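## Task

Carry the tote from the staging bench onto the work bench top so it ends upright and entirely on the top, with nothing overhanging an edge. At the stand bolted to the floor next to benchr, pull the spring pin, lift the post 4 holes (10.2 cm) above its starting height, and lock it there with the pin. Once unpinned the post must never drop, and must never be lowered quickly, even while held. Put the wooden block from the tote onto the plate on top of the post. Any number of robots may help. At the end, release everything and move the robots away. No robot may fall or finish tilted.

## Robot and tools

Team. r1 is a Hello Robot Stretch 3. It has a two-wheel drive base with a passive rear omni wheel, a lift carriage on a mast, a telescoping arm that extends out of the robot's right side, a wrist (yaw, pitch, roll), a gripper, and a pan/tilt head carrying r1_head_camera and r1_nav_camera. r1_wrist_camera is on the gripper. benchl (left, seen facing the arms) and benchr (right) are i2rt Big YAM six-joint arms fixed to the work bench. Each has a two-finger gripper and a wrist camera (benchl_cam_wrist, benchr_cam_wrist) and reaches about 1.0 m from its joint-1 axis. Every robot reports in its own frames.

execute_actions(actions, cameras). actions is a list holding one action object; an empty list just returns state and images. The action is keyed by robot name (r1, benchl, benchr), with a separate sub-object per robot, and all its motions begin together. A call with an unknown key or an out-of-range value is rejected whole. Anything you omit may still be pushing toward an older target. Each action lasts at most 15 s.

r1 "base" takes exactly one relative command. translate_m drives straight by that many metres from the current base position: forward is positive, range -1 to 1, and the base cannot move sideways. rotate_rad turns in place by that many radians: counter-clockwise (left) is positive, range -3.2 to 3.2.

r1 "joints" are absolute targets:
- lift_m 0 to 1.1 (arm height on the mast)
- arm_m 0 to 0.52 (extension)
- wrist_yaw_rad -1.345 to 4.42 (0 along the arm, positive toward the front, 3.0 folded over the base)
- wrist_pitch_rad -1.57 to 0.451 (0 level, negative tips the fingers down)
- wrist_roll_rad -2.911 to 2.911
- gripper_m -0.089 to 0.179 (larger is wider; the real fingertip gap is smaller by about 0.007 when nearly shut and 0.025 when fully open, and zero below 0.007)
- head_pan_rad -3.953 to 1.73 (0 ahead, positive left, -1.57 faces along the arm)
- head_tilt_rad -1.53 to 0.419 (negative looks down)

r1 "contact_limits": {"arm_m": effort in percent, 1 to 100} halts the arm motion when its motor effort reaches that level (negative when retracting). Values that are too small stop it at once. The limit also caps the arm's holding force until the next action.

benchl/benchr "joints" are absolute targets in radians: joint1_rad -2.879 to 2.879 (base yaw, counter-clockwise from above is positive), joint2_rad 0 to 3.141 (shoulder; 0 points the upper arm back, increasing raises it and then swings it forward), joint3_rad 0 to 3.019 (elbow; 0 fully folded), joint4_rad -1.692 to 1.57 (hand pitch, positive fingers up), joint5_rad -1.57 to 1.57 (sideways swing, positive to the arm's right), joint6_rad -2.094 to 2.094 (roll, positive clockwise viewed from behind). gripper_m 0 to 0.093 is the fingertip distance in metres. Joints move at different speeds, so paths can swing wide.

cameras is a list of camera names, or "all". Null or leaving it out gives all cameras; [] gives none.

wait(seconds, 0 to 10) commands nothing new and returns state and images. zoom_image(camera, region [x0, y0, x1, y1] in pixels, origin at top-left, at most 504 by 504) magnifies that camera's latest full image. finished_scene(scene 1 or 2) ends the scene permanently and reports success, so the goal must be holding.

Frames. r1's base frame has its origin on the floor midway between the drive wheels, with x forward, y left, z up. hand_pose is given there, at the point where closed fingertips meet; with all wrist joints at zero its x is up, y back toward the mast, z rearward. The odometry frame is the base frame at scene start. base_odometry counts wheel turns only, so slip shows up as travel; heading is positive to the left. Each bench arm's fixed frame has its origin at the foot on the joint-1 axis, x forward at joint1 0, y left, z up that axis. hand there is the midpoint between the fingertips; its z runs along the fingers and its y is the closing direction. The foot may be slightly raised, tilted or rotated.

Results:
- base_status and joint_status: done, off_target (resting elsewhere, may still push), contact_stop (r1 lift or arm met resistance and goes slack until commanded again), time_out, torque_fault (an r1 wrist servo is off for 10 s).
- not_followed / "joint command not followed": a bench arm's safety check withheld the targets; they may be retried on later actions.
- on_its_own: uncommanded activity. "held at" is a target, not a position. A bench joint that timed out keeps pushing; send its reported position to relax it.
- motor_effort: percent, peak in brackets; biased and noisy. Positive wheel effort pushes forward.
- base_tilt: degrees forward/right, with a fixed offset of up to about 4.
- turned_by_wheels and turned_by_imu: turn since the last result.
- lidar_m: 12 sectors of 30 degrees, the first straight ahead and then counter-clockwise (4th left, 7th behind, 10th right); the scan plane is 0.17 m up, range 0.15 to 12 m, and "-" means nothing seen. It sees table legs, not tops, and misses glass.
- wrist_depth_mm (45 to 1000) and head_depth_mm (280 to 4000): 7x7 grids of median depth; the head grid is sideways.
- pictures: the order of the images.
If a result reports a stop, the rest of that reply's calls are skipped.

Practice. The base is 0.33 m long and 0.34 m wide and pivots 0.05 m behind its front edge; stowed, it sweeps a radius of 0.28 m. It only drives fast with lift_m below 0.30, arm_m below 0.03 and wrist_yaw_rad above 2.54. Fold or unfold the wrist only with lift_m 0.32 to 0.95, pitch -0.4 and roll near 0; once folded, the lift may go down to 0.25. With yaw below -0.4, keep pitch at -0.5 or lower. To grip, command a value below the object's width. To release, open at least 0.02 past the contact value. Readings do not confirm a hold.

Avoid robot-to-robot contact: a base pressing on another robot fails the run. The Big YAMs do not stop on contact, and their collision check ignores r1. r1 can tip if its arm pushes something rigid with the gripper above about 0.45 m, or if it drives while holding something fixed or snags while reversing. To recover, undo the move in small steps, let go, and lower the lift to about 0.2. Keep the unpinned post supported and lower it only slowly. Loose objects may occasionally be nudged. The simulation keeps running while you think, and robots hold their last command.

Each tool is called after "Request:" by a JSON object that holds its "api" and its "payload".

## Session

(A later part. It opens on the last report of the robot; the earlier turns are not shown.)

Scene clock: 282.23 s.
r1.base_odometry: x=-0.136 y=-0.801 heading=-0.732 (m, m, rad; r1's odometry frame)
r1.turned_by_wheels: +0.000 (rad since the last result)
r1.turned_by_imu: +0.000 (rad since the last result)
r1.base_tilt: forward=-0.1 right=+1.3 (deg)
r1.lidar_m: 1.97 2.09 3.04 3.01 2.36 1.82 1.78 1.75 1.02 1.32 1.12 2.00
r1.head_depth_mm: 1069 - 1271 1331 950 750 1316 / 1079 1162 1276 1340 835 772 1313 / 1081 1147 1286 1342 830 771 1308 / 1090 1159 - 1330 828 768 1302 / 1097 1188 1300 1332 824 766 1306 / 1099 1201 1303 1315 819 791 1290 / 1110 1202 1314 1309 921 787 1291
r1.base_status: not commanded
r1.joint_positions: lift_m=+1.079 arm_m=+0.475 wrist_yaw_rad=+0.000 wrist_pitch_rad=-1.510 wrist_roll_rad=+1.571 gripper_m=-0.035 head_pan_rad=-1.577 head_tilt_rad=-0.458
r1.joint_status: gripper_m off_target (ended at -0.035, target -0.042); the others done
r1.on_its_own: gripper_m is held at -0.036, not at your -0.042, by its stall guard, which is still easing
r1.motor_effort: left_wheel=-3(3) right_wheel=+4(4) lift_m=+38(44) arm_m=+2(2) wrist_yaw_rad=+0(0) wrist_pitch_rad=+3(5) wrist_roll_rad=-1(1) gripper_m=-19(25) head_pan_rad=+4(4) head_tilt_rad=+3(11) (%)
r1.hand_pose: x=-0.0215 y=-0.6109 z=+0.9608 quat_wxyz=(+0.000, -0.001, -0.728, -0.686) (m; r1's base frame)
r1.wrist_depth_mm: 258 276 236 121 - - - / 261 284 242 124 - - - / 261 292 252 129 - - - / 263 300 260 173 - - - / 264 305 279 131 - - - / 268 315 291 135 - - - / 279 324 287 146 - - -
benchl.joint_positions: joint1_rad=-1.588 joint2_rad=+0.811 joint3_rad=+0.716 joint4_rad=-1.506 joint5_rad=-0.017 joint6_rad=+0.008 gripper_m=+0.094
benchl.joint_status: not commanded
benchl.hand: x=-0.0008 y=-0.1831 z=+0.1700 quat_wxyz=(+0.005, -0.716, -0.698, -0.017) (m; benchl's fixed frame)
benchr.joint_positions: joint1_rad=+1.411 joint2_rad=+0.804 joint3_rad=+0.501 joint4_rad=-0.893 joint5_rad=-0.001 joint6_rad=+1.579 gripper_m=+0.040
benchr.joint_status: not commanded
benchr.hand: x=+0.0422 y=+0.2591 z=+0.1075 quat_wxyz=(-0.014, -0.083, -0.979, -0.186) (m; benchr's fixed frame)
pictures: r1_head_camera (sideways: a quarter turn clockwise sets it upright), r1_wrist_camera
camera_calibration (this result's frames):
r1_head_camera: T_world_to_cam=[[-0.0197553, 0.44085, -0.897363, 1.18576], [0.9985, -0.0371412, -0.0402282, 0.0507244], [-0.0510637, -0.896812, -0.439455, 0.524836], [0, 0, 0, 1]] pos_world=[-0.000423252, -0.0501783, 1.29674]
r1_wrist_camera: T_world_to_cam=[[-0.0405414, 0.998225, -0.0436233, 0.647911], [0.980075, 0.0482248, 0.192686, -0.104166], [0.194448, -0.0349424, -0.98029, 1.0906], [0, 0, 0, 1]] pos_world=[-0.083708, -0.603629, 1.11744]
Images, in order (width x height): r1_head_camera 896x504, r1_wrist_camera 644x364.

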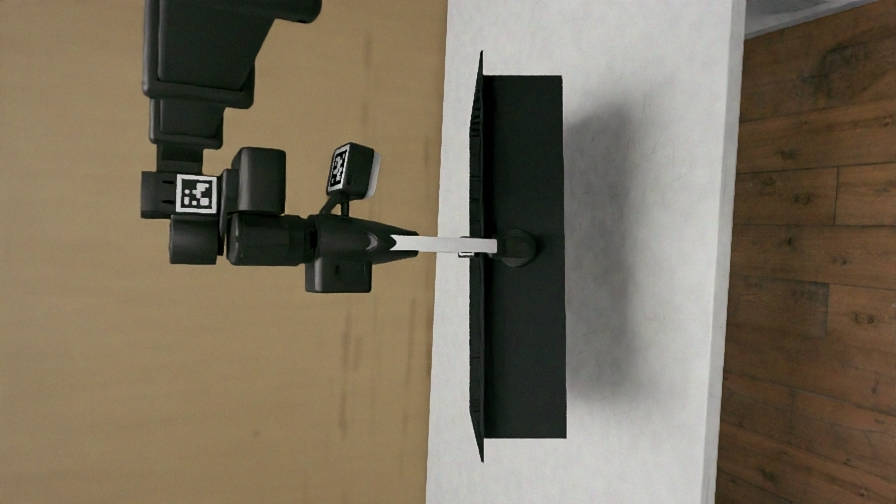

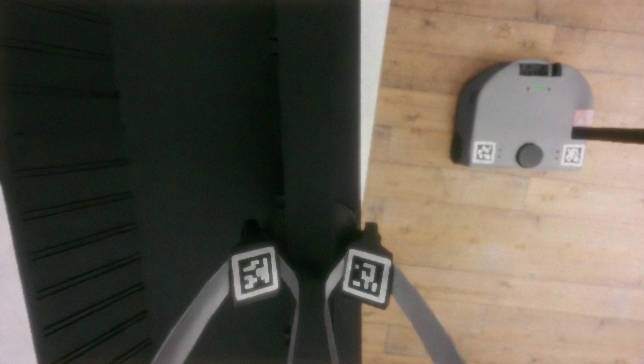

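Request:
{"api": "execute_actions", "payload": {"actions": [{"r1":{"base":{"rotate_rad":1.57},"joints":{"arm_m":0.2,"gripper_m":-0.03}}}], "cameras": []}}

Request:
{"api": "execute_actions", "payload": {"actions": [{"r1":{"base":{"translate_m":1}}}], "cameras": []}}

Request:
{"api": "execute_actions", "payload": {"actions": [{"r1":{"base":{"translate_m":0.9}}}], "cameras": []}}

Request:
{"api": "execute_actions", "payload": {"actions": [{"r1":{"base":{"rotate_rad":1.57}}}], "cameras": ["r1_head_camera","r1_nav_camera"]}}

Scene clock: 287.70 s.
r1.base_odometry: x=-0.136 y=-0.801 heading=+0.838 (m, m, rad; r1's odometry frame)
r1.turned_by_wheels: +1.570 (rad since the last result)
r1.turned_by_imu: +1.573 (rad since the last result)
r1.base_tilt: forward=-0.1 right=+1.3 (deg)
r1.lidar_m: 3.01 2.33 1.81 1.78 1.73 1.02 1.32 1.12 2.00 1.97 2.10 3.06
r1.head_depth_mm: 1627 - 1881 2097 2133 405 1216 / 1633 - - 2081 642 402 1217 / 1644 1741 - - 1373 399 1210 / 1662 1763 1931 - 633 395 1207 / 1664 1821 1960 2146 2078 393 1205 / 1680 1811 1981 2192 2076 391 1204 / 1688 1829 1994 2202 2070 387 1201
r1.base_status: done
r1.joint_positions: lift_m=+1.079 arm_m=+0.200 wrist_yaw_rad=+0.000 wrist_pitch_rad=-1.510 wrist_roll_rad=+1.571 gripper_m=-0.029 head_pan_rad=-1.577 head_tilt_rad=-0.458
r1.joint_status: all done
r1.motor_effort: left_wheel=-4(11) right_wheel=+4(11) lift_m=+38(38) arm_m=-3(4) wrist_yaw_rad=+0(0) wrist_pitch_rad=+3(3) wrist_roll_rad=-1(0) gripper_m=-20(17) head_pan_rad=+5(4) head_tilt_rad=+3(3) (%)
r1.hand_pose: x=-0.0215 y=-0.3365 z=+0.9608 quat_wxyz=(+0.000, -0.001, -0.728, -0.686) (m; r1's base frame)
r1.wrist_depth_mm: 256 275 235 119 - - - / 258 283 245 122 - - - / 260 293 252 126 - - - / 262 301 262 129 - - - / 270 306 280 130 - - - / 273 322 291 136 - - - / 281 323 290 177 - - -
benchl.joint_positions: joint1_rad=-1.588 joint2_rad=+0.811 joint3_rad=+0.716 joint4_rad=-1.506 joint5_rad=-0.017 joint6_rad=+0.008 gripper_m=+0.094
benchl.joint_status: not commanded
benchl.hand: x=-0.0008 y=-0.1831 z=+0.1700 quat_wxyz=(+0.005, -0.716, -0.698, -0.017) (m; benchl's fixed frame)
benchr.joint_positions: joint1_rad=+1.411 joint2_rad=+0.804 joint3_rad=+0.501 joint4_rad=-0.893 joint5_rad=-0.001 joint6_rad=+1.579 gripper_m=+0.040
benchr.joint_status: not commanded
benchr.hand: x=+0.0422 y=+0.2591 z=+0.1075 quat_wxyz=(-0.014, -0.083, -0.979, -0.186) (m; benchr's fixed frame)
pictures: none
No camera images: the call's "cameras" was empty. Leave "cameras" out to get every camera's image.

Scene clock: 299.30 s.
r1.base_odometry: x=+0.533 y=-0.058 heading=+0.838 (m, m, rad; r1's odometry frame)
r1.turned_by_wheels: +0.000 (rad since the last result)
r1.turned_by_imu: -0.003 (rad since the last result)
r1.base_tilt: forward=+0.0 right=+1.3 (deg)
r1.lidar_m: 2.13 2.13 1.73 1.70 1.80 1.93 2.31 2.04 2.10 2.05 2.19 2.07
r1.head_depth_mm: 1690 - 1983 2203 2118 406 1215 / 1713 - - 2175 642 403 1215 / 1725 1831 - - 1379 399 1210 / 1726 1845 2007 - 631 394 1209 / 1741 1891 2068 2233 2085 392 1199 / 1747 1902 2055 2255 2066 390 1208 / 1760 1914 2081 2300 2072 386 1201
r1.base_status: done
r1.joint_positions: lift_m=+1.079 arm_m=+0.200 wrist_yaw_rad=+0.000 wrist_pitch_rad=-1.510 wrist_roll_rad=+1.571 gripper_m=-0.029 head_pan_rad=-1.577 head_tilt_rad=-0.458
r1.joint_status: not commanded
r1.motor_effort: left_wheel=-3(5) right_wheel=+4(10) lift_m=+38(38) arm_m=-3(3) wrist_yaw_rad=+0(0) wrist_pitch_rad=+3(3) wrist_roll_rad=+0(1) gripper_m=-18(19) head_pan_rad=+4(4) head_tilt_rad=+2(3) (%)
r1.hand_pose: x=-0.0215 y=-0.3365 z=+0.9608 quat_wxyz=(+0.000, -0.001, -0.728, -0.686) (m; r1's base frame)
r1.wrist_depth_mm: 254 278 236 119 - - - / 257 285 243 122 - - - / 262 291 251 126 - - - / 261 299 259 130 - - - / 271 311 278 130 - - - / 277 317 292 136 - - - / 283 326 286 176 - - -
benchl.joint_positions: joint1_rad=-1.588 joint2_rad=+0.811 joint3_rad=+0.716 joint4_rad=-1.506 joint5_rad=-0.017 joint6_rad=+0.008 gripper_m=+0.094
benchl.joint_status: not commanded
benchl.hand: x=-0.0008 y=-0.1831 z=+0.1700 quat_wxyz=(+0.005, -0.716, -0.698, -0.017) (m; benchl's fixed frame)
benchr.joint_positions: joint1_rad=+1.411 joint2_rad=+0.804 joint3_rad=+0.501 joint4_rad=-0.893 joint5_rad=-0.001 joint6_rad=+1.579 gripper_m=+0.040
benchr.joint_status: not commanded
benchr.hand: x=+0.0422 y=+0.2591 z=+0.1075 quat_wxyz=(-0.014, -0.083, -0.979, -0.186) (m; benchr's fixed frame)
pictures: none
No camera images: the call's "cameras" was empty. Leave "cameras" out to get every camera's image.

Scene clock: 309.90 s.
r1.base_odometry: x=+1.135 y=+0.611 heading=+0.838 (m, m, rad; r1's odometry frame)
r1.turned_by_wheels: +0.000 (rad since the last result)
r1.turned_by_imu: -0.003 (rad since the last result)
r1.base_tilt: forward=-0.1 right=+1.3 (deg)
r1.lidar_m: 1.53 1.28 1.65 1.63 1.73 2.51 2.81 2.80 2.17 2.13 2.02 1.23
r1.head_depth_mm: 1759 - 2066 2255 2115 405 1213 / 1778 - - 2271 642 402 1222 / 1775 1872 - - 1373 399 1206 / 1782 1907 2104 - 633 394 1207 / 1812 1946 2146 2323 2094 392 1206 / 1816 1950 2121 2376 2070 390 1206 / 1811 1965 2158 2394 2069 388 1195
r1.base_status: done
r1.joint_positions: lift_m=+1.079 arm_m=+0.200 wrist_yaw_rad=+0.000 wrist_pitch_rad=-1.510 wrist_roll_rad=+1.571 gripper_m=-0.029 head_pan_rad=-1.577 head_tilt_rad=-0.458
r1.joint_status: not commanded
r1.motor_effort: left_wheel=-3(4) right_wheel=+3(8) lift_m=+38(38) arm_m=-3(4) wrist_yaw_rad=+0(0) wrist_pitch_rad=+3(3) wrist_roll_rad=+0(0) gripper_m=-18(18) head_pan_rad=+4(4) head_tilt_rad=+3(3) (%)
r1.hand_pose: x=-0.0215 y=-0.3365 z=+0.9608 quat_wxyz=(+0.000, -0.001, -0.728, -0.686) (m; r1's base frame)
r1.wrist_depth_mm: 256 276 235 119 - - - / 255 284 244 122 - - - / 261 291 251 126 - - - / 262 303 260 129 - - - / 269 309 280 131 - - - / 277 320 292 136 - - - / 282 327 288 177 - - -
benchl.joint_positions: joint1_rad=-1.588 joint2_rad=+0.811 joint3_rad=+0.716 joint4_rad=-1.506 joint5_rad=-0.017 joint6_rad=+0.008 gripper_m=+0.094
benchl.joint_status: not commanded
benchl.hand: x=-0.0008 y=-0.1831 z=+0.1700 quat_wxyz=(+0.005, -0.716, -0.698, -0.017) (m; benchl's fixed frame)
benchr.joint_positions: joint1_rad=+1.411 joint2_rad=+0.804 joint3_rad=+0.501 joint4_rad=-0.893 joint5_rad=-0.001 joint6_rad=+1.579 gripper_m=+0.040
benchr.joint_status: not commanded
benchr.hand: x=+0.0422 y=+0.2591 z=+0.1075 quat_wxyz=(-0.014, -0.083, -0.979, -0.186) (m; benchr's fixed frame)
pictures: none
No camera images: the call's "cameras" was empty. Leave "cameras" out to get every camera's image.

Scene clock: 313.33 s.
r1.base_odometry: x=+1.135 y=+0.611 heading=+2.408 (m, m, rad; r1's odometry frame)
r1.turned_by_wheels: +1.570 (rad since the last result)
r1.turned_by_imu: +1.573 (rad since the last result)
r1.base_tilt: forward=+0.0 right=+1.3 (deg)
r1.lidar_m: 1.62 1.73 2.54 2.80 2.78 2.16 2.12 2.00 1.23 1.53 1.28 1.66
r1.head_depth_mm: 1254 - 1465 1319 945 406 1221 / 1260 - - 1260 642 402 1214 / 1271 1340 - - 790 398 1206 / 1281 1340 1500 - 632 395 1207 / 1292 1364 1503 1329 926 393 1203 / 1295 1370 1498 1292 929 390 1202 / 1311 1380 1546 1317 963 387 1200
r1.base_status: done
r1.joint_positions: lift_m=+1.079 arm_m=+0.200 wrist_yaw_rad=+0.000 wrist_pitch_rad=-1.510 wrist_roll_rad=+1.571 gripper_m=-0.029 head_pan_rad=-1.577 head_tilt_rad=-0.458
r1.joint_status: not commanded
r1.motor_effort: left_wheel=-4(7) right_wheel=+4(8) lift_m=+38(38) arm_m=-3(3) wrist_yaw_rad=+0(0) wrist_pitch_rad=+3(3) wrist_roll_rad=+0(1) gripper_m=-18(18) head_pan_rad=+4(4) head_tilt_rad=+3(3) (%)
r1.hand_pose: x=-0.0215 y=-0.3365 z=+0.9608 quat_wxyz=(+0.000, -0.001, -0.728, -0.686) (m; r1's base frame)
r1.wrist_depth_mm: 254 278 236 119 - - - / 257 283 243 123 - - - / 260 294 254 126 - - - / 262 300 259 129 - - - / 269 307 281 131 - - - / 277 319 290 136 - - - / 279 327 289 206 - - -
benchl.joint_positions: joint1_rad=-1.588 joint2_rad=+0.811 joint3_rad=+0.716 joint4_rad=-1.506 joint5_rad=-0.017 joint6_rad=+0.008 gripper_m=+0.094
benchl.joint_status: not commanded
benchl.hand: x=-0.0008 y=-0.1831 z=+0.1700 quat_wxyz=(+0.005, -0.716, -0.698, -0.017) (m; benchl's fixed frame)
benchr.joint_positions: joint1_rad=+1.411 joint2_rad=+0.804 joint3_rad=+0.501 joint4_rad=-0.893 joint5_rad=-0.001 joint6_rad=+1.579 gripper_m=+0.040
benchr.joint_status: not commanded
benchr.hand: x=+0.0422 y=+0.2591 z=+0.1075 quat_wxyz=(-0.014, -0.083, -0.979, -0.186) (m; benchr's fixed frame)
pictures: r1_head_camera (sideways: a quarter turn clockwise sets it upright), r1_nav_camera (sideways: a quarter turn counterclockwise sets it upright)
camera_calibration (this result's frames):
r1_head_camera: T_world_to_cam=[[-0.0197573, 0.4405, -0.897535, 1.18598], [0.9985, -0.0371569, -0.0402159, 0.0507084], [-0.0510647, -0.896984, -0.439105, 0.52438], [0, 0, 0, 1]] pos_world=[-0.000423263, -0.0501804, 1.29676]
r1_nav_camera: T_world_to_cam=[[-0.0489515, -0.461696, 0.885687, -1.10367], [-0.998483, 0.0450059, -0.0317248, 0.096479], [-0.0252139, -0.885896, -0.463198, 0.559857], [0, 0, 0, 1]] pos_world=[0.0564224, -0.017928, 1.23989]
Images, in order (width x height): r1_head_camera 896x504, r1_nav_camera 672x504.

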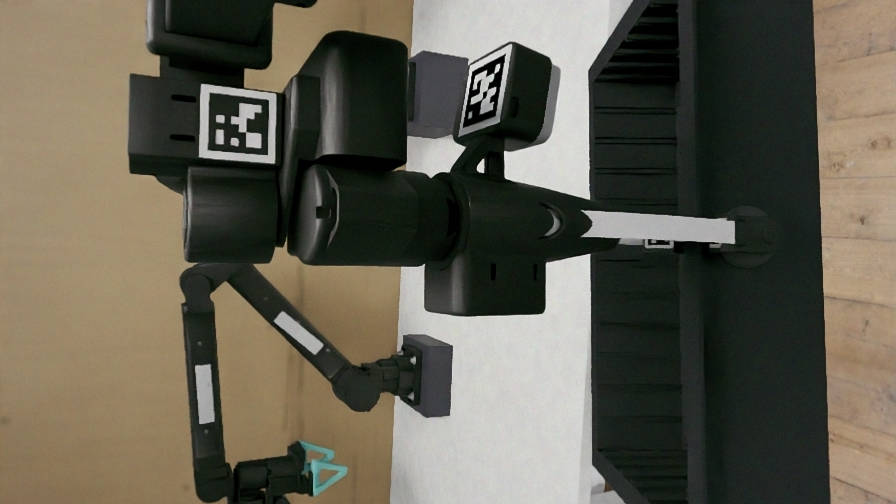

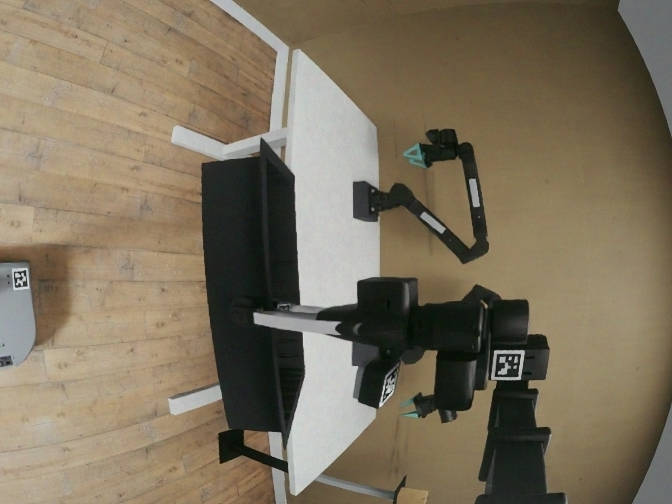

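Request:
{"api": "execute_actions", "payload": {"actions": [{"r1":{"base":{"translate_m":0.08},"joints":{"arm_m":0.515,"head_tilt_rad":-0.6}}}], "cameras": ["r1_head_camera","r1_wrist_camera"]}}

Scene clock: 317.27 s.
r1.base_odometry: x=+1.076 y=+0.664 heading=+2.408 (m, m, rad; r1's odometry frame)
r1.turned_by_wheels: +0.000 (rad since the last result)
r1.turned_by_imu: +0.000 (rad since the last result)
r1.base_tilt: forward=-0.1 right=+1.4 (deg)
r1.lidar_m: 1.54 1.65 2.42 2.79 2.88 2.24 2.21 1.53 1.27 1.54 1.25 1.57
r1.head_depth_mm: - 1358 1230 1058 1749 1460 1220 / 1215 1388 1474 925 1748 1448 1224 / 1215 1421 1496 688 1795 1439 1211 / 1239 - 1472 685 1790 1440 1203 / 1254 1389 1287 678 1773 1435 1211 / 1264 1422 1414 671 1778 1427 1198 / 1284 1432 1480 1076 1602 1428 1205
r1.base_status: done
r1.joint_positions: lift_m=+1.079 arm_m=+0.515 wrist_yaw_rad=+0.000 wrist_pitch_rad=-1.510 wrist_roll_rad=+1.571 gripper_m=-0.029 head_pan_rad=-1.577 head_tilt_rad=-0.593
r1.joint_status: all done
r1.motor_effort: left_wheel=-3(5) right_wheel=+4(8) lift_m=+38(38) arm_m=+3(3) wrist_yaw_rad=+0(0) wrist_pitch_rad=+3(3) wrist_roll_rad=+0(1) gripper_m=-18(18) head_pan_rad=+5(5) head_tilt_rad=-2(11) (%)
r1.hand_pose: x=-0.0215 y=-0.6509 z=+0.9608 quat_wxyz=(+0.000, -0.001, -0.728, -0.686) (m; r1's base frame)
r1.wrist_depth_mm: 256 277 235 118 - - - / 259 283 243 122 - - - / 262 291 251 126 - - - / 261 304 262 129 - - - / 264 307 280 131 - - - / 267 316 290 135 - - - / 278 322 287 207 - - -
benchl.joint_positions: joint1_rad=-1.588 joint2_rad=+0.811 joint3_rad=+0.716 joint4_rad=-1.506 joint5_rad=-0.017 joint6_rad=+0.008 gripper_m=+0.094
benchl.joint_status: not commanded
benchl.hand: x=-0.0008 y=-0.1831 z=+0.1700 quat_wxyz=(+0.005, -0.716, -0.698, -0.017) (m; benchl's fixed frame)
benchr.joint_positions: joint1_rad=+1.411 joint2_rad=+0.804 joint3_rad=+0.501 joint4_rad=-0.893 joint5_rad=-0.001 joint6_rad=+1.579 gripper_m=+0.040
benchr.joint_status: not commanded
benchr.hand: x=+0.0422 y=+0.2591 z=+0.1075 quat_wxyz=(-0.014, -0.083, -0.979, -0.186) (m; benchr's fixed frame)
pictures: r1_head_camera (sideways: a quarter turn clockwise sets it upright), r1_wrist_camera
camera_calibration (this result's frames):
r1_head_camera: T_world_to_cam=[[-0.0190891, 0.557241, -0.830131, 1.09807], [0.998533, -0.0314605, -0.04408, 0.0557314], [-0.0506795, -0.829754, -0.555823, 0.676244], [0, 0, 0, 1]] pos_world=[-0.000416612, -0.0490217, 1.28987]
r1_wrist_camera: T_world_to_cam=[[-0.040563, 0.998223, -0.0436426, 0.687815], [0.980074, 0.0482497, 0.192685, -0.102222], [0.194448, -0.0349571, -0.98029, 1.0892], [0, 0, 0, 1]] pos_world=[-0.0837083, -0.643586, 1.11744]
Images, in order (width x height): r1_head_camera 896x504, r1_wrist_camera 644x364.

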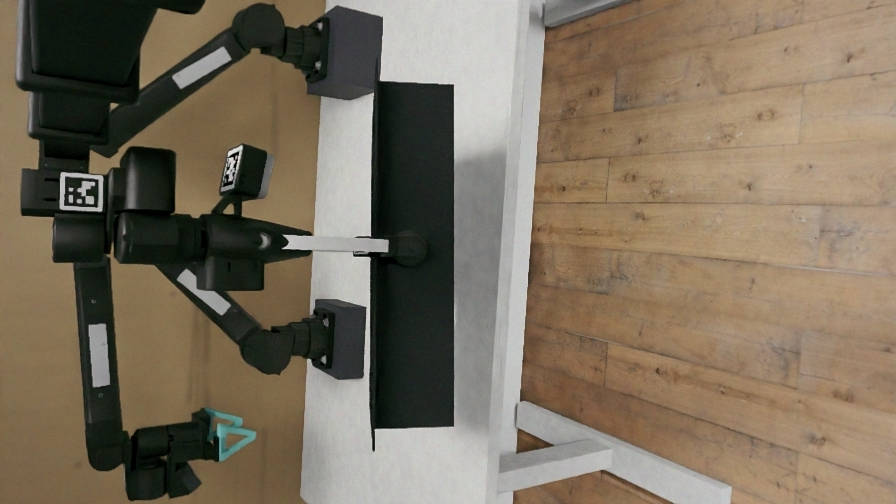

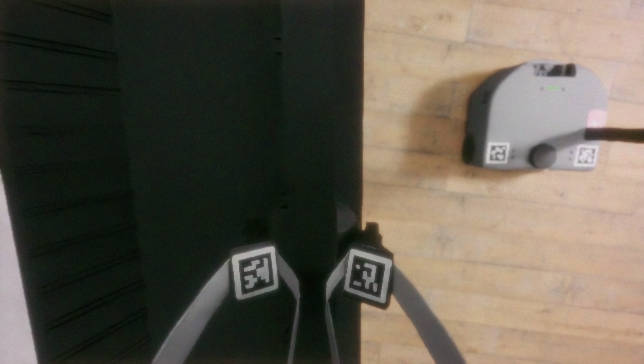

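Request:
{"api": "execute_actions", "payload": {"actions": [{"r1":{"base":{"rotate_rad":0.6},"joints":{"arm_m":0.3}}}], "cameras": []}}

Request:
{"api": "execute_actions", "payload": {"actions": [{"r1":{"base":{"translate_m":-0.3}}}], "cameras": []}}

Request:
{"api": "execute_actions", "payload": {"actions": [{"r1":{"base":{"rotate_rad":-0.54}}}], "cameras": []}}

Request:
{"api": "execute_actions", "payload": {"actions": [{"r1":{"base":{"translate_m":0.25},"joints":{"arm_m":0.49,"lift_m":1.03}}}], "cameras": ["r1_head_camera","r1_wrist_camera"]}}

Scene clock: 321.13 s.
r1.base_odometry: x=+1.076 y=+0.664 heading=+3.007 (m, m, rad; r1's odometry frame)
r1.turned_by_wheels: +0.600 (rad since the last result)
r1.turned_by_imu: +0.601 (rad since the last result)
r1.base_tilt: forward=+0.0 right=+1.3 (deg)
r1.lidar_m: 1.70 2.69 2.93 2.70 2.22 2.20 1.53 1.28 1.54 1.24 1.55 1.54
r1.head_depth_mm: - 1440 1486 1060 517 1457 1216 / - 1515 1602 1056 511 1453 1210 / - - 1576 1041 507 1453 1213 / 1639 1864 - 1086 503 1445 1217 / 1762 1952 2197 2305 498 1434 1206 / 1647 1791 1997 2040 493 1436 1203 / 1501 1636 1770 1869 491 1430 1196
r1.base_status: done
r1.joint_positions: lift_m=+1.079 arm_m=+0.300 wrist_yaw_rad=+0.000 wrist_pitch_rad=-1.510 wrist_roll_rad=+1.571 gripper_m=-0.029 head_pan_rad=-1.577 head_tilt_rad=-0.593
r1.joint_status: all done
r1.motor_effort: left_wheel=-3(11) right_wheel=+4(12) lift_m=+39(38) arm_m=-3(3) wrist_yaw_rad=+0(0) wrist_pitch_rad=+3(3) wrist_roll_rad=+0(0) gripper_m=-18(18) head_pan_rad=+4(4) head_tilt_rad=-2(2) (%)
r1.hand_pose: x=-0.0215 y=-0.4365 z=+0.9608 quat_wxyz=(+0.000, +0.000, -0.728, -0.686) (m; r1's base frame)
r1.wrist_depth_mm: 255 276 235 119 - - - / 258 283 245 122 - - - / 261 295 251 126 - - - / 264 300 261 129 - - - / 269 306 280 130 - - - / 279 320 290 135 - - - / 287 323 287 205 - - -
benchl.joint_positions: joint1_rad=-1.588 joint2_rad=+0.811 joint3_rad=+0.716 joint4_rad=-1.506 joint5_rad=-0.017 joint6_rad=+0.008 gripper_m=+0.094
benchl.joint_status: not commanded
benchl.hand: x=-0.0008 y=-0.1831 z=+0.1700 quat_wxyz=(+0.005, -0.716, -0.698, -0.017) (m; benchl's fixed frame)
benchr.joint_positions: joint1_rad=+1.411 joint2_rad=+0.804 joint3_rad=+0.501 joint4_rad=-0.893 joint5_rad=-0.001 joint6_rad=+1.579 gripper_m=+0.040
benchr.joint_status: not commanded
benchr.hand: x=+0.0422 y=+0.2591 z=+0.1075 quat_wxyz=(-0.014, -0.083, -0.979, -0.186) (m; benchr's fixed frame)
pictures: none
No camera images: the call's "cameras" was empty. Leave "cameras" out to get every camera's image.

Scene clock: 325.73 s.
r1.base_odometry: x=+1.373 y=+0.624 heading=+3.007 (m, m, rad; r1's odometry frame)
r1.turned_by_wheels: +0.000 (rad since the last result)
r1.turned_by_imu: +0.001 (rad since the last result)
r1.base_tilt: forward=-0.1 right=+1.4 (deg)
r1.lidar_m: 1.96 2.99 3.04 2.42 1.99 1.98 1.24 1.00 1.35 1.21 1.79 1.77
r1.head_depth_mm: - 1243 1344 1062 516 1418 1220 / - 1325 1165 1051 510 1465 1218 / - - 1443 1044 506 1444 1219 / 1421 1632 - 1040 502 1436 1212 / 1559 1746 1889 1034 498 1421 1201 / 1720 1935 2129 1057 493 1438 1201 / 1727 1883 2040 2110 491 1428 1191
r1.base_status: done
r1.joint_positions: lift_m=+1.079 arm_m=+0.300 wrist_yaw_rad=+0.000 wrist_pitch_rad=-1.510 wrist_roll_rad=+1.571 gripper_m=-0.029 head_pan_rad=-1.577 head_tilt_rad=-0.593
r1.joint_status: not commanded
r1.motor_effort: left_wheel=-4(7) right_wheel=+4(6) lift_m=+38(38) arm_m=-3(3) wrist_yaw_rad=+0(0) wrist_pitch_rad=+3(3) wrist_roll_rad=+0(0) gripper_m=-18(18) head_pan_rad=+4(4) head_tilt_rad=-2(2) (%)
r1.hand_pose: x=-0.0215 y=-0.4365 z=+0.9608 quat_wxyz=(+0.000, +0.000, -0.728, -0.686) (m; r1's base frame)
r1.wrist_depth_mm: 254 278 237 118 - - - / 258 285 244 122 - - - / 259 292 252 126 - - - / 262 301 261 130 - - - / 264 310 280 130 - - - / 277 319 290 136 - - - / 279 327 289 205 - - -
benchl.joint_positions: joint1_rad=-1.588 joint2_rad=+0.811 joint3_rad=+0.716 joint4_rad=-1.506 joint5_rad=-0.017 joint6_rad=+0.008 gripper_m=+0.094
benchl.joint_status: not commanded
benchl.hand: x=-0.0008 y=-0.1831 z=+0.1700 quat_wxyz=(+0.005, -0.716, -0.698, -0.017) (m; benchl's fixed frame)
benchr.joint_positions: joint1_rad=+1.411 joint2_rad=+0.804 joint3_rad=+0.501 joint4_rad=-0.893 joint5_rad=-0.001 joint6_rad=+1.579 gripper_m=+0.040
benchr.joint_status: not commanded
benchr.hand: x=+0.0422 y=+0.2591 z=+0.1075 quat_wxyz=(-0.014, -0.083, -0.979, -0.186) (m; benchr's fixed frame)
pictures: none
No camera images: the call's "cameras" was empty. Leave "cameras" out to get every camera's image.

Scene clock: 327.53 s.
r1.base_odometry: x=+1.373 y=+0.624 heading=+2.467 (m, m, rad; r1's odometry frame)
r1.turned_by_wheels: -0.540 (rad since the last result)
r1.turned_by_imu: -0.541 (rad since the last result)
r1.base_tilt: forward=-0.1 right=+1.2 (deg)
r1.lidar_m: 1.77 1.94 3.01 3.04 2.46 1.99 1.98 1.24 1.00 1.35 1.22 1.79
r1.head_depth_mm: - 1204 1296 1059 519 1371 1214 / - 1162 1018 1056 512 1454 1216 / - - 1307 1052 507 1451 1210 / 1104 1236 - 1040 504 1445 1211 / 1111 1256 1364 1032 497 1437 1208 / 1117 1227 1379 1030 492 1444 1206 / 1120 1296 1138 1026 490 1433 1201
r1.base_status: done
r1.joint_positions: lift_m=+1.079 arm_m=+0.300 wrist_yaw_rad=+0.000 wrist_pitch_rad=-1.510 wrist_roll_rad=+1.571 gripper_m=-0.029 head_pan_rad=-1.577 head_tilt_rad=-0.593
r1.joint_status: not commanded
r1.motor_effort: left_wheel=+4(9) right_wheel=-3(10) lift_m=+38(38) arm_m=-3(3) wrist_yaw_rad=+0(0) wrist_pitch_rad=+3(3) wrist_roll_rad=-1(0) gripper_m=-18(18) head_pan_rad=+4(4) head_tilt_rad=-2(2) (%)
r1.hand_pose: x=-0.0215 y=-0.4365 z=+0.9608 quat_wxyz=(+0.000, +0.000, -0.728, -0.686) (m; r1's base frame)
r1.wrist_depth_mm: 256 274 237 121 - - - / 259 285 244 123 - - - / 261 293 250 126 - - - / 265 303 260 130 - - - / 266 306 278 131 - - - / 266 316 291 136 - - - / 276 319 287 205 - - -
benchl.joint_positions: joint1_rad=-1.588 joint2_rad=+0.811 joint3_rad=+0.716 joint4_rad=-1.506 joint5_rad=-0.017 joint6_rad=+0.008 gripper_m=+0.094
benchl.joint_status: not commanded
benchl.hand: x=-0.0008 y=-0.1831 z=+0.1700 quat_wxyz=(+0.005, -0.716, -0.698, -0.017) (m; benchl's fixed frame)
benchr.joint_positions: joint1_rad=+1.411 joint2_rad=+0.804 joint3_rad=+0.501 joint4_rad=-0.893 joint5_rad=-0.001 joint6_rad=+1.579 gripper_m=+0.040
benchr.joint_status: not commanded
benchr.hand: x=+0.0422 y=+0.2591 z=+0.1075 quat_wxyz=(-0.014, -0.083, -0.979, -0.186) (m; benchr's fixed frame)
pictures: none
No camera images: the call's "cameras" was empty. Leave "cameras" out to get every camera's image.

Scene clock: 331.47 s.
r1.base_odometry: x=+1.178 y=+0.780 heading=+2.468 (m, m, rad; r1's odometry frame)
r1.turned_by_wheels: +0.000 (rad since the last result)
r1.turned_by_imu: -0.001 (rad since the last result)
r1.base_tilt: forward=+0.0 right=+1.4 (deg)
r1.lidar_m: 1.53 1.67 2.59 2.95 2.77 2.24 2.22 1.43 1.15 1.39 1.10 1.54
r1.head_depth_mm: 1061 - 1353 1057 832 1467 1216 / 1107 - 1358 900 856 1451 1222 / 1118 1309 1356 692 851 1435 1212 / 1110 1244 1282 686 882 1448 1206 / 1136 1287 1148 682 876 1434 1203 / 1149 1251 1411 677 1618 1428 1202 / 1192 1341 1436 1023 1385 1394 1198
r1.base_status: done
r1.joint_positions: lift_m=+1.030 arm_m=+0.490 wrist_yaw_rad=+0.000 wrist_pitch_rad=-1.510 wrist_roll_rad=+1.571 gripper_m=-0.029 head_pan_rad=-1.577 head_tilt_rad=-0.593
r1.joint_status: all done
r1.motor_effort: left_wheel=+4(9) right_wheel=-4(7) lift_m=+18(35) arm_m=+3(1) wrist_yaw_rad=+0(0) wrist_pitch_rad=+3(3) wrist_roll_rad=+0(0) gripper_m=-19(18) head_pan_rad=+4(4) head_tilt_rad=-2(2) (%)
r1.hand_pose: x=-0.0215 y=-0.6259 z=+0.9118 quat_wxyz=(+0.000, +0.000, -0.728, -0.686) (m; r1's base frame)
r1.wrist_depth_mm: 254 277 235 118 - 992 - / 256 286 243 122 - - - / 260 290 252 126 - - - / 263 302 262 129 - - - / 265 312 282 131 - - - / 269 318 290 136 - - - / 280 326 287 204 - - -
benchl.joint_positions: joint1_rad=-1.588 joint2_rad=+0.811 joint3_rad=+0.716 joint4_rad=-1.506 joint5_rad=-0.017 joint6_rad=+0.008 gripper_m=+0.094
benchl.joint_status: not commanded
benchl.hand: x=-0.0008 y=-0.1831 z=+0.1700 quat_wxyz=(+0.005, -0.716, -0.698, -0.017) (m; benchl's fixed frame)
benchr.joint_positions: joint1_rad=+1.411 joint2_rad=+0.804 joint3_rad=+0.501 joint4_rad=-0.893 joint5_rad=-0.001 joint6_rad=+1.579 gripper_m=+0.040
benchr.joint_status: not commanded
benchr.hand: x=+0.0422 y=+0.2591 z=+0.1075 quat_wxyz=(-0.014, -0.083, -0.979, -0.186) (m; benchr's fixed frame)
pictures: r1_head_camera (sideways: a quarter turn clockwise sets it upright), r1_wrist_camera
camera_calibration (this result's frames):
r1_head_camera: T_world_to_cam=[[-0.0190889, 0.557295, -0.830095, 1.09803], [0.998533, -0.0314574, -0.0440817, 0.0557336], [-0.0506791, -0.829718, -0.555877, 0.676314], [0, 0, 0, 1]] pos_world=[-0.000416596, -0.0490209, 1.28987]
r1_wrist_camera: T_world_to_cam=[[-0.0415782, 0.998181, -0.043652, 0.660686], [0.980034, 0.0492465, 0.192636, -0.093325], [0.194436, -0.034771, -0.980299, 1.0422], [0, 0, 0, 1]] pos_world=[-0.0837098, -0.61865, 1.06849]
Images, in order (width x height): r1_head_camera 896x504, r1_wrist_camera 644x364.

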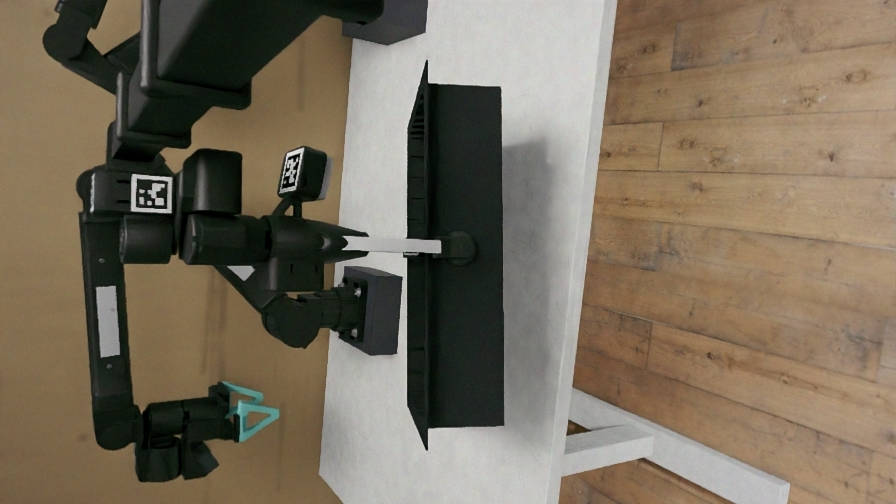

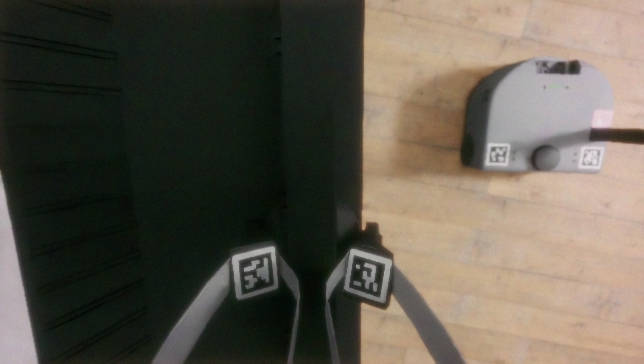

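Request:
{"api": "execute_actions", "payload": {"actions": [{"r1":{"base":{"rotate_rad":-0.13},"joints":{"arm_m":0.515}}}], "cameras": []}}

Request:
{"api": "execute_actions", "payload": {"actions": [{"r1":{"joints":{"lift_m":0.96}}}], "cameras": []}}

Request:
{"api": "execute_actions", "payload": {"actions": [{"r1":{"joints":{"lift_m":0.9}}}], "cameras": ["r1_head_camera","r1_wrist_camera"]}}

Scene clock: 333.77 s.
r1.base_odometry: x=+1.178 y=+0.780 heading=+2.338 (m, m, rad; r1's odometry frame)
r1.turned_by_wheels: -0.130 (rad since the last result)
r1.turned_by_imu: -0.130 (rad since the last result)
r1.base_tilt: forward=-0.1 right=+1.3 (deg)
r1.lidar_m: 1.52 1.59 2.21 2.94 3.08 2.29 2.22 1.43 1.15 1.39 1.10 1.58
r1.head_depth_mm: 1110 - 1119 1056 890 1460 1220 / 1093 1304 1351 729 892 1449 1211 / 1110 1318 1347 719 887 1446 1213 / 1121 1262 1343 714 881 1445 1206 / 1097 1204 1377 702 879 1432 1204 / 1116 1248 1124 742 876 1436 1202 / 1112 1250 1376 1024 869 1425 1196
r1.base_status: done
r1.joint_positions: lift_m=+1.030 arm_m=+0.515 wrist_yaw_rad=+0.000 wrist_pitch_rad=-1.510 wrist_roll_rad=+1.571 gripper_m=-0.029 head_pan_rad=-1.577 head_tilt_rad=-0.593
r1.joint_status: all done
r1.motor_effort: left_wheel=+4(12) right_wheel=-4(11) lift_m=+18(18) arm_m=+3(3) wrist_yaw_rad=+0(0) wrist_pitch_rad=+3(3) wrist_roll_rad=+0(2) gripper_m=-17(19) head_pan_rad=+4(4) head_tilt_rad=-2(2) (%)
r1.hand_pose: x=-0.0215 y=-0.6509 z=+0.9118 quat_wxyz=(+0.000, +0.000, -0.728, -0.686) (m; r1's base frame)
r1.wrist_depth_mm: 261 273 231 119 - - - / 260 285 241 123 - - - / 265 292 250 127 - - - / 262 300 259 132 - - - / 265 309 281 131 - - - / 270 315 293 136 - - - / 281 321 292 198 - - -
benchl.joint_positions: joint1_rad=-1.588 joint2_rad=+0.811 joint3_rad=+0.716 joint4_rad=-1.506 joint5_rad=-0.017 joint6_rad=+0.008 gripper_m=+0.094
benchl.joint_status: not commanded
benchl.hand: x=-0.0008 y=-0.1831 z=+0.1700 quat_wxyz=(+0.005, -0.716, -0.698, -0.017) (m; benchl's fixed frame)
benchr.joint_positions: joint1_rad=+1.411 joint2_rad=+0.804 joint3_rad=+0.501 joint4_rad=-0.893 joint5_rad=-0.001 joint6_rad=+1.579 gripper_m=+0.040
benchr.joint_status: not commanded
benchr.hand: x=+0.0422 y=+0.2591 z=+0.1075 quat_wxyz=(-0.014, -0.083, -0.979, -0.186) (m; benchr's fixed frame)
pictures: none
No camera images: the call's "cameras" was empty. Leave "cameras" out to get every camera's image.

Scene clock: 335.23 s.
r1.base_odometry: x=+1.178 y=+0.780 heading=+2.338 (m, m, rad; r1's odometry frame)
r1.turned_by_wheels: +0.000 (rad since the last result)
r1.turned_by_imu: +0.000 (rad since the last result)
r1.base_tilt: forward=+0.0 right=+1.3 (deg)
r1.lidar_m: 1.53 1.60 2.21 2.93 3.06 2.29 2.22 1.43 1.15 1.38 1.10 1.58
r1.head_depth_mm: 1108 1249 1348 - 1607 1468 1216 / 1108 1039 - 920 892 1453 1217 / 1112 1230 1415 982 855 1449 1211 / 1126 1247 - 970 851 1445 1208 / 1095 1203 1374 964 847 1434 1213 / 1114 1254 1128 907 839 1427 1202 / 1111 1245 1375 1023 871 1440 1200
r1.base_status: not commanded
r1.joint_positions: lift_m=+0.960 arm_m=+0.515 wrist_yaw_rad=+0.000 wrist_pitch_rad=-1.498 wrist_roll_rad=+1.571 gripper_m=-0.029 head_pan_rad=-1.577 head_tilt_rad=-0.593
r1.joint_status: all done
r1.motor_effort: left_wheel=+4(4) right_wheel=-3(5) lift_m=+15(15) arm_m=+3(3) wrist_yaw_rad=+0(0) wrist_pitch_rad=-1(4) wrist_roll_rad=+0(0) gripper_m=-19(17) head_pan_rad=+4(4) head_tilt_rad=-2(2) (%)
r1.hand_pose: x=-0.0215 y=-0.6540 z=+0.8419 quat_wxyz=(+0.000, +0.000, -0.732, -0.681) (m; r1's base frame)
r1.wrist_depth_mm: 258 240 216 116 993 953 949 / 265 248 223 119 - 966 - / 268 260 232 123 - - - / 269 270 239 128 - - - / 271 282 253 130 - - - / 270 294 266 134 - - - / 272 306 268 141 - - -
benchl.joint_positions: joint1_rad=-1.588 joint2_rad=+0.811 joint3_rad=+0.716 joint4_rad=-1.506 joint5_rad=-0.017 joint6_rad=+0.008 gripper_m=+0.094
benchl.joint_status: not commanded
benchl.hand: x=-0.0008 y=-0.1831 z=+0.1700 quat_wxyz=(+0.005, -0.716, -0.698, -0.017) (m; benchl's fixed frame)
benchr.joint_positions: joint1_rad=+1.411 joint2_rad=+0.804 joint3_rad=+0.501 joint4_rad=-0.893 joint5_rad=-0.001 joint6_rad=+1.579 gripper_m=+0.040
benchr.joint_status: not commanded
benchr.hand: x=+0.0422 y=+0.2591 z=+0.1075 quat_wxyz=(-0.014, -0.083, -0.979, -0.186) (m; benchr's fixed frame)
pictures: none
No camera images: the call's "cameras" was empty. Leave "cameras" out to get every camera's image.

Scene clock: 336.60 s.
r1.base_odometry: x=+1.178 y=+0.780 heading=+2.338 (m, m, rad; r1's odometry frame)
r1.turned_by_wheels: +0.000 (rad since the last result)
r1.turned_by_imu: +0.000 (rad since the last result)
r1.base_tilt: forward=+0.0 right=+1.3 (deg)
r1.lidar_m: 1.53 1.60 2.21 2.95 3.07 2.30 2.22 1.43 1.15 1.39 1.10 1.58
r1.head_depth_mm: 1110 1244 1124 1138 - 1417 1198 / 1112 1206 1353 - 1255 1454 1220 / 1108 1266 - 988 824 1437 1212 / 1126 1264 1376 990 821 1443 1206 / 1094 1206 1373 984 816 1433 1205 / 1115 1244 1127 957 845 1428 1204 / 1112 1238 1373 1022 869 1428 1194
r1.base_status: not commanded
r1.joint_positions: lift_m=+0.900 arm_m=+0.515 wrist_yaw_rad=+0.000 wrist_pitch_rad=-1.498 wrist_roll_rad=+1.571 gripper_m=-0.029 head_pan_rad=-1.577 head_tilt_rad=-0.593
r1.joint_status: all done
r1.motor_effort: left_wheel=+4(4) right_wheel=-3(3) lift_m=+16(19) arm_m=+2(3) wrist_yaw_rad=+0(0) wrist_pitch_rad=-1(1) wrist_roll_rad=+0(0) gripper_m=-20(20) head_pan_rad=+4(4) head_tilt_rad=-2(2) (%)
r1.hand_pose: x=-0.0215 y=-0.6540 z=+0.7818 quat_wxyz=(+0.000, +0.000, -0.732, -0.681) (m; r1's base frame)
r1.wrist_depth_mm: 205 203 199 117 889 890 898 / 211 209 205 120 904 911 - / 219 216 211 124 956 972 - / 223 222 217 128 986 997 982 / 233 230 226 131 - 989 993 / 241 238 234 136 - - - / 251 246 243 142 - - -
benchl.joint_positions: joint1_rad=-1.588 joint2_rad=+0.811 joint3_rad=+0.716 joint4_rad=-1.506 joint5_rad=-0.017 joint6_rad=+0.008 gripper_m=+0.094
benchl.joint_status: not commanded
benchl.hand: x=-0.0008 y=-0.1831 z=+0.1700 quat_wxyz=(+0.005, -0.716, -0.698, -0.017) (m; benchl's fixed frame)
benchr.joint_positions: joint1_rad=+1.411 joint2_rad=+0.804 joint3_rad=+0.501 joint4_rad=-0.893 joint5_rad=-0.001 joint6_rad=+1.579 gripper_m=+0.040
benchr.joint_status: not commanded
benchr.hand: x=+0.0422 y=+0.2591 z=+0.1075 quat_wxyz=(-0.014, -0.083, -0.979, -0.186) (m; benchr's fixed frame)
pictures: r1_head_camera (sideways: a quarter turn clockwise sets it upright), r1_wrist_camera
camera_calibration (this result's frames):
r1_head_camera: T_world_to_cam=[[-0.0190889, 0.55731, -0.830085, 1.09801], [0.998533, -0.0314566, -0.0440822, 0.0557342], [-0.0506791, -0.829708, -0.555892, 0.676334], [0, 0, 0, 1]] pos_world=[-0.000416595, -0.0490207, 1.28987]
r1_wrist_camera: T_world_to_cam=[[-0.041403, 0.997593, -0.055623, 0.692032], [0.980043, 0.0513817, 0.192032, -0.0650357], [0.194427, -0.0465622, -0.979811, 0.905724], [0, 0, 0, 1]] pos_world=[-0.0837077, -0.644852, 0.938421]
Images, in order (width x height): r1_head_camera 896x504, r1_wrist_camera 644x364.

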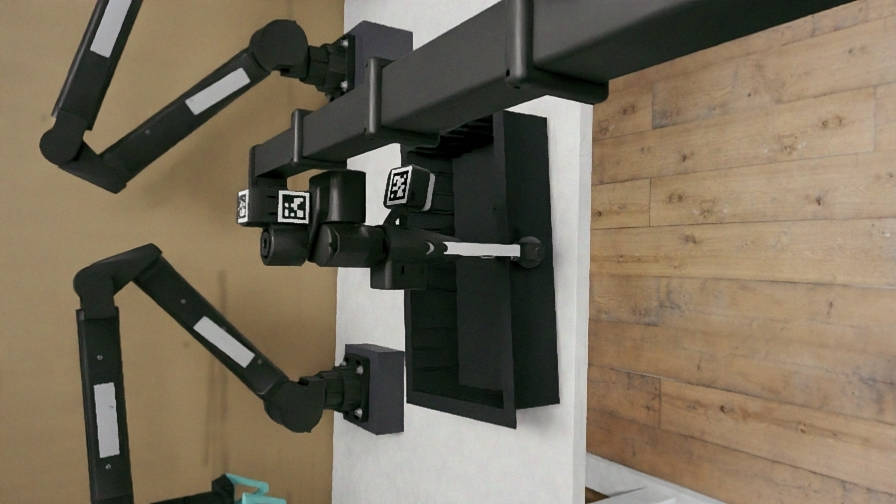

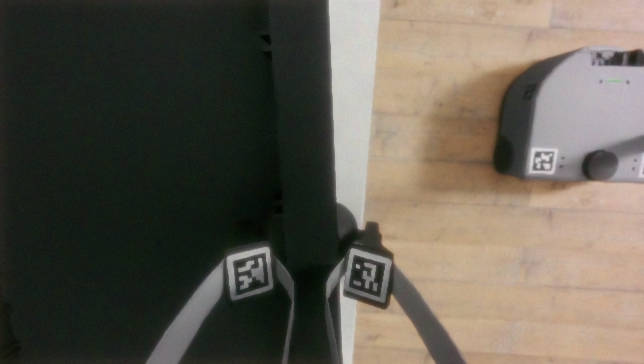

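Request:
{"api": "execute_actions", "payload": {"actions": [{"r1":{"joints":{"lift_m":0.888,"gripper_m":0.09}}}], "cameras": []}}

Request:
{"api": "execute_actions", "payload": {"actions": [{"r1":{"joints":{"lift_m":1.02}}}], "cameras": ["r1_head_camera","r1_wrist_camera"]}}

Scene clock: 339.37 s.
r1.base_odometry: x=+1.178 y=+0.780 heading=+2.338 (m, m, rad; r1's odometry frame)
r1.turned_by_wheels: +0.000 (rad since the last result)
r1.turned_by_imu: +0.000 (rad since the last result)
r1.base_tilt: forward=-0.1 right=+1.3 (deg)
r1.lidar_m: 1.52 1.59 2.20 2.95 3.07 2.30 2.22 1.42 1.15 1.39 1.10 1.58
r1.head_depth_mm: 1104 1247 1126 1113 - - 1192 / 1111 1211 1352 - 860 1439 1215 / 1108 1267 - 989 825 1451 1220 / 1127 1264 1358 989 1224 1442 1211 / 1097 1212 1374 984 814 1429 1201 / 1111 1251 1131 958 812 1433 1201 / 1111 1245 1378 1026 870 1431 1199
r1.base_status: not commanded
r1.joint_positions: lift_m=+0.890 arm_m=+0.515 wrist_yaw_rad=+0.000 wrist_pitch_rad=-1.498 wrist_roll_rad=+1.571 gripper_m=+0.090 head_pan_rad=-1.577 head_tilt_rad=-0.593
r1.joint_status: lift_m contact_stop (moved -0.011 of -0.012); the others done
r1.on_its_own: lift_m is slack since a contact_stop, until your next command for it
r1.motor_effort: left_wheel=+3(4) right_wheel=-3(4) lift_m=+25(30) arm_m=+3(3) wrist_yaw_rad=+0(0) wrist_pitch_rad=-1(1) wrist_roll_rad=+0(0) gripper_m=+1(80) head_pan_rad=+4(4) head_tilt_rad=-2(2) (%)
r1.hand_pose: x=-0.0215 y=-0.6541 z=+0.7711 quat_wxyz=(+0.000, +0.000, -0.732, -0.681) (m; r1's base frame)
r1.wrist_depth_mm: 198 195 194 114 882 875 865 / 202 201 201 117 883 917 - / 211 207 206 120 933 939 - / 216 215 212 124 - 964 961 / 222 222 221 128 - - - / 232 230 228 133 - - - / 240 238 236 138 - - -
benchl.joint_positions: joint1_rad=-1.588 joint2_rad=+0.811 joint3_rad=+0.716 joint4_rad=-1.506 joint5_rad=-0.017 joint6_rad=+0.008 gripper_m=+0.094
benchl.joint_status: not commanded
benchl.hand: x=-0.0008 y=-0.1831 z=+0.1700 quat_wxyz=(+0.005, -0.716, -0.698, -0.017) (m; benchl's fixed frame)
benchr.joint_positions: joint1_rad=+1.411 joint2_rad=+0.804 joint3_rad=+0.501 joint4_rad=-0.893 joint5_rad=-0.001 joint6_rad=+1.579 gripper_m=+0.040
benchr.joint_status: not commanded
benchr.hand: x=+0.0422 y=+0.2591 z=+0.1075 quat_wxyz=(-0.014, -0.083, -0.979, -0.186) (m; benchr's fixed frame)
pictures: none
No camera images: the call's "cameras" was empty. Leave "cameras" out to get every camera's image.

not run: a stop came earlier in this reply.

Request:
{"api": "execute_actions", "payload": {"actions": [{"r1":{"joints":{"lift_m":1.02}}}], "cameras": []}}

Request:
{"api": "execute_actions", "payload": {"actions": [{"r1":{"base":{"translate_m":0.15},"joints":{"arm_m":0.42}}}], "cameras": ["r1_head_camera","r1_wrist_camera"]}}

Scene clock: 341.90 s.
r1.base_odometry: x=+1.178 y=+0.780 heading=+2.338 (m, m, rad; r1's odometry frame)
r1.turned_by_wheels: +0.000 (rad since the last result)
r1.turned_by_imu: +0.000 (rad since the last result)
r1.base_tilt: forward=+0.0 right=+1.3 (deg)
r1.lidar_m: 1.53 1.59 2.22 2.94 3.06 2.29 2.22 1.43 1.15 1.38 1.10 1.58
r1.head_depth_mm: 1107 1224 - 1059 892 1465 1215 / 1102 - 1348 1008 893 1462 1211 / 1107 1330 1350 986 824 1449 1204 / 1125 1264 1333 986 823 1439 1213 / 1096 1211 1367 983 810 1433 1204 / 1115 1248 1133 959 811 1436 1205 / 1110 1254 1368 1020 868 1423 1203
r1.base_status: not commanded
r1.joint_positions: lift_m=+1.019 arm_m=+0.515 wrist_yaw_rad=+0.000 wrist_pitch_rad=-1.498 wrist_roll_rad=+1.571 gripper_m=+0.090 head_pan_rad=-1.577 head_tilt_rad=-0.593
r1.joint_status: all done
r1.motor_effort: left_wheel=+3(3) right_wheel=-3(3) lift_m=+35(36) arm_m=+3(2) wrist_yaw_rad=+0(0) wrist_pitch_rad=-1(1) wrist_roll_rad=+0(0) gripper_m=+0(1) head_pan_rad=+4(4) head_tilt_rad=-2(2) (%)
r1.hand_pose: x=-0.0215 y=-0.6541 z=+0.9009 quat_wxyz=(+0.000, +0.000, -0.732, -0.681) (m; r1's base frame)
r1.wrist_depth_mm: 311 318 317 315 - - 982 / 307 331 328 323 - - - / 304 340 339 331 - - - / 299 349 351 345 - - - / 297 363 357 353 - - - / 297 369 374 369 - - - / 305 384 382 377 - - -
benchl.joint_positions: joint1_rad=-1.588 joint2_rad=+0.811 joint3_rad=+0.716 joint4_rad=-1.506 joint5_rad=-0.017 joint6_rad=+0.008 gripper_m=+0.094
benchl.joint_status: not commanded
benchl.hand: x=-0.0008 y=-0.1831 z=+0.1700 quat_wxyz=(+0.005, -0.716, -0.698, -0.017) (m; benchl's fixed frame)
benchr.joint_positions: joint1_rad=+1.411 joint2_rad=+0.804 joint3_rad=+0.501 joint4_rad=-0.893 joint5_rad=-0.001 joint6_rad=+1.579 gripper_m=+0.040
benchr.joint_status: not commanded
benchr.hand: x=+0.0422 y=+0.2591 z=+0.1075 quat_wxyz=(-0.014, -0.083, -0.979, -0.186) (m; benchr's fixed frame)
pictures: none
No camera images: the call's "cameras" was empty. Leave "cameras" out to get every camera's image.

Scene clock: 344.97 s.
r1.base_odometry: x=+1.073 y=+0.888 heading=+2.338 (m, m, rad; r1's odometry frame)
r1.turned_by_wheels: +0.000 (rad since the last result)
r1.turned_by_imu: +0.000 (rad since the last result)
r1.base_tilt: forward=+0.0 right=+1.4 (deg)
r1.lidar_m: 1.38 1.44 2.00 3.33 3.21 2.45 2.37 1.54 1.25 1.39 1.04 1.43
r1.head_depth_mm: 1095 1210 1332 965 830 1455 1220 / 1129 - 1369 1003 824 1461 1216 / 1114 - 1380 990 823 1454 1208 / 1098 1231 - 972 1218 1440 1210 / 1109 1267 1138 986 879 1441 1208 / 1110 1217 1372 1028 876 1427 1203 / 1129 1247 1368 1026 868 1391 1194
r1.base_status: done
r1.joint_positions: lift_m=+1.019 arm_m=+0.420 wrist_yaw_rad=+0.000 wrist_pitch_rad=-1.498 wrist_roll_rad=+1.571 gripper_m=+0.090 head_pan_rad=-1.577 head_tilt_rad=-0.593
r1.joint_status: all done
r1.motor_effort: left_wheel=+3(8) right_wheel=-3(5) lift_m=+35(35) arm_m=-3(4) wrist_yaw_rad=+0(0) wrist_pitch_rad=-1(1) wrist_roll_rad=-1(0) gripper_m=+1(1) head_pan_rad=+4(5) head_tilt_rad=-2(2) (%)
r1.hand_pose: x=-0.0215 y=-0.5597 z=+0.9009 quat_wxyz=(+0.000, +0.000, -0.732, -0.681) (m; r1's base frame)
r1.wrist_depth_mm: 321 323 314 - - 996 949 / 333 332 328 - - - - / 341 340 338 - - - - / 354 355 348 - - - - / 314 301 362 - - - - / 377 381 376 - - - - / 396 394 391 - - - -
benchl.joint_positions: joint1_rad=-1.588 joint2_rad=+0.811 joint3_rad=+0.716 joint4_rad=-1.506 joint5_rad=-0.017 joint6_rad=+0.008 gripper_m=+0.094
benchl.joint_status: not commanded
benchl.hand: x=-0.0008 y=-0.1831 z=+0.1700 quat_wxyz=(+0.005, -0.716, -0.698, -0.017) (m; benchl's fixed frame)
benchr.joint_positions: joint1_rad=+1.411 joint2_rad=+0.804 joint3_rad=+0.501 joint4_rad=-0.893 joint5_rad=-0.001 joint6_rad=+1.579 gripper_m=+0.040
benchr.joint_status: not commanded
benchr.hand: x=+0.0422 y=+0.2591 z=+0.1075 quat_wxyz=(-0.014, -0.083, -0.979, -0.186) (m; benchr's fixed frame)
pictures: r1_head_camera (sideways: a quarter turn clockwise sets it upright), r1_wrist_camera
camera_calibration (this result's frames):
r1_head_camera: T_world_to_cam=[[-0.0190883, 0.557389, -0.830032, 1.09794], [0.998533, -0.0314526, -0.0440846, 0.0557373], [-0.050679, -0.829656, -0.555971, 0.676436], [0, 0, 0, 1]] pos_world=[-0.0004166, -0.0490196, 1.28986]
r1_wrist_camera: T_world_to_cam=[[-0.0414025, 0.99757, -0.0560273, 0.604988], [0.980043, 0.0514591, 0.192011, -0.0926685], [0.194427, -0.0469594, -0.979792, 1.02648], [0, 0, 0, 1]] pos_world=[-0.0837077, -0.550547, 1.05742]
Images, in order (width x height): r1_head_camera 896x504, r1_wrist_camera 644x364.

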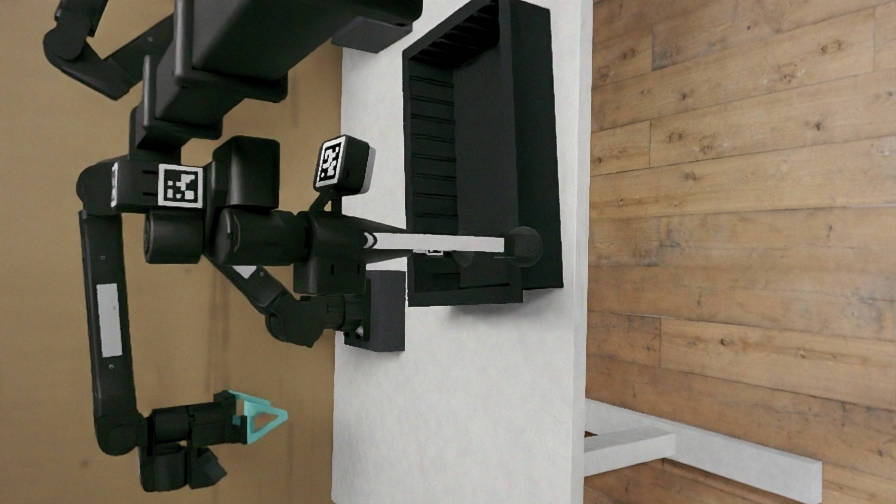

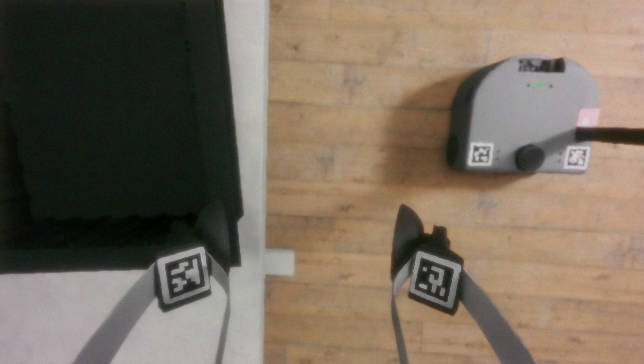

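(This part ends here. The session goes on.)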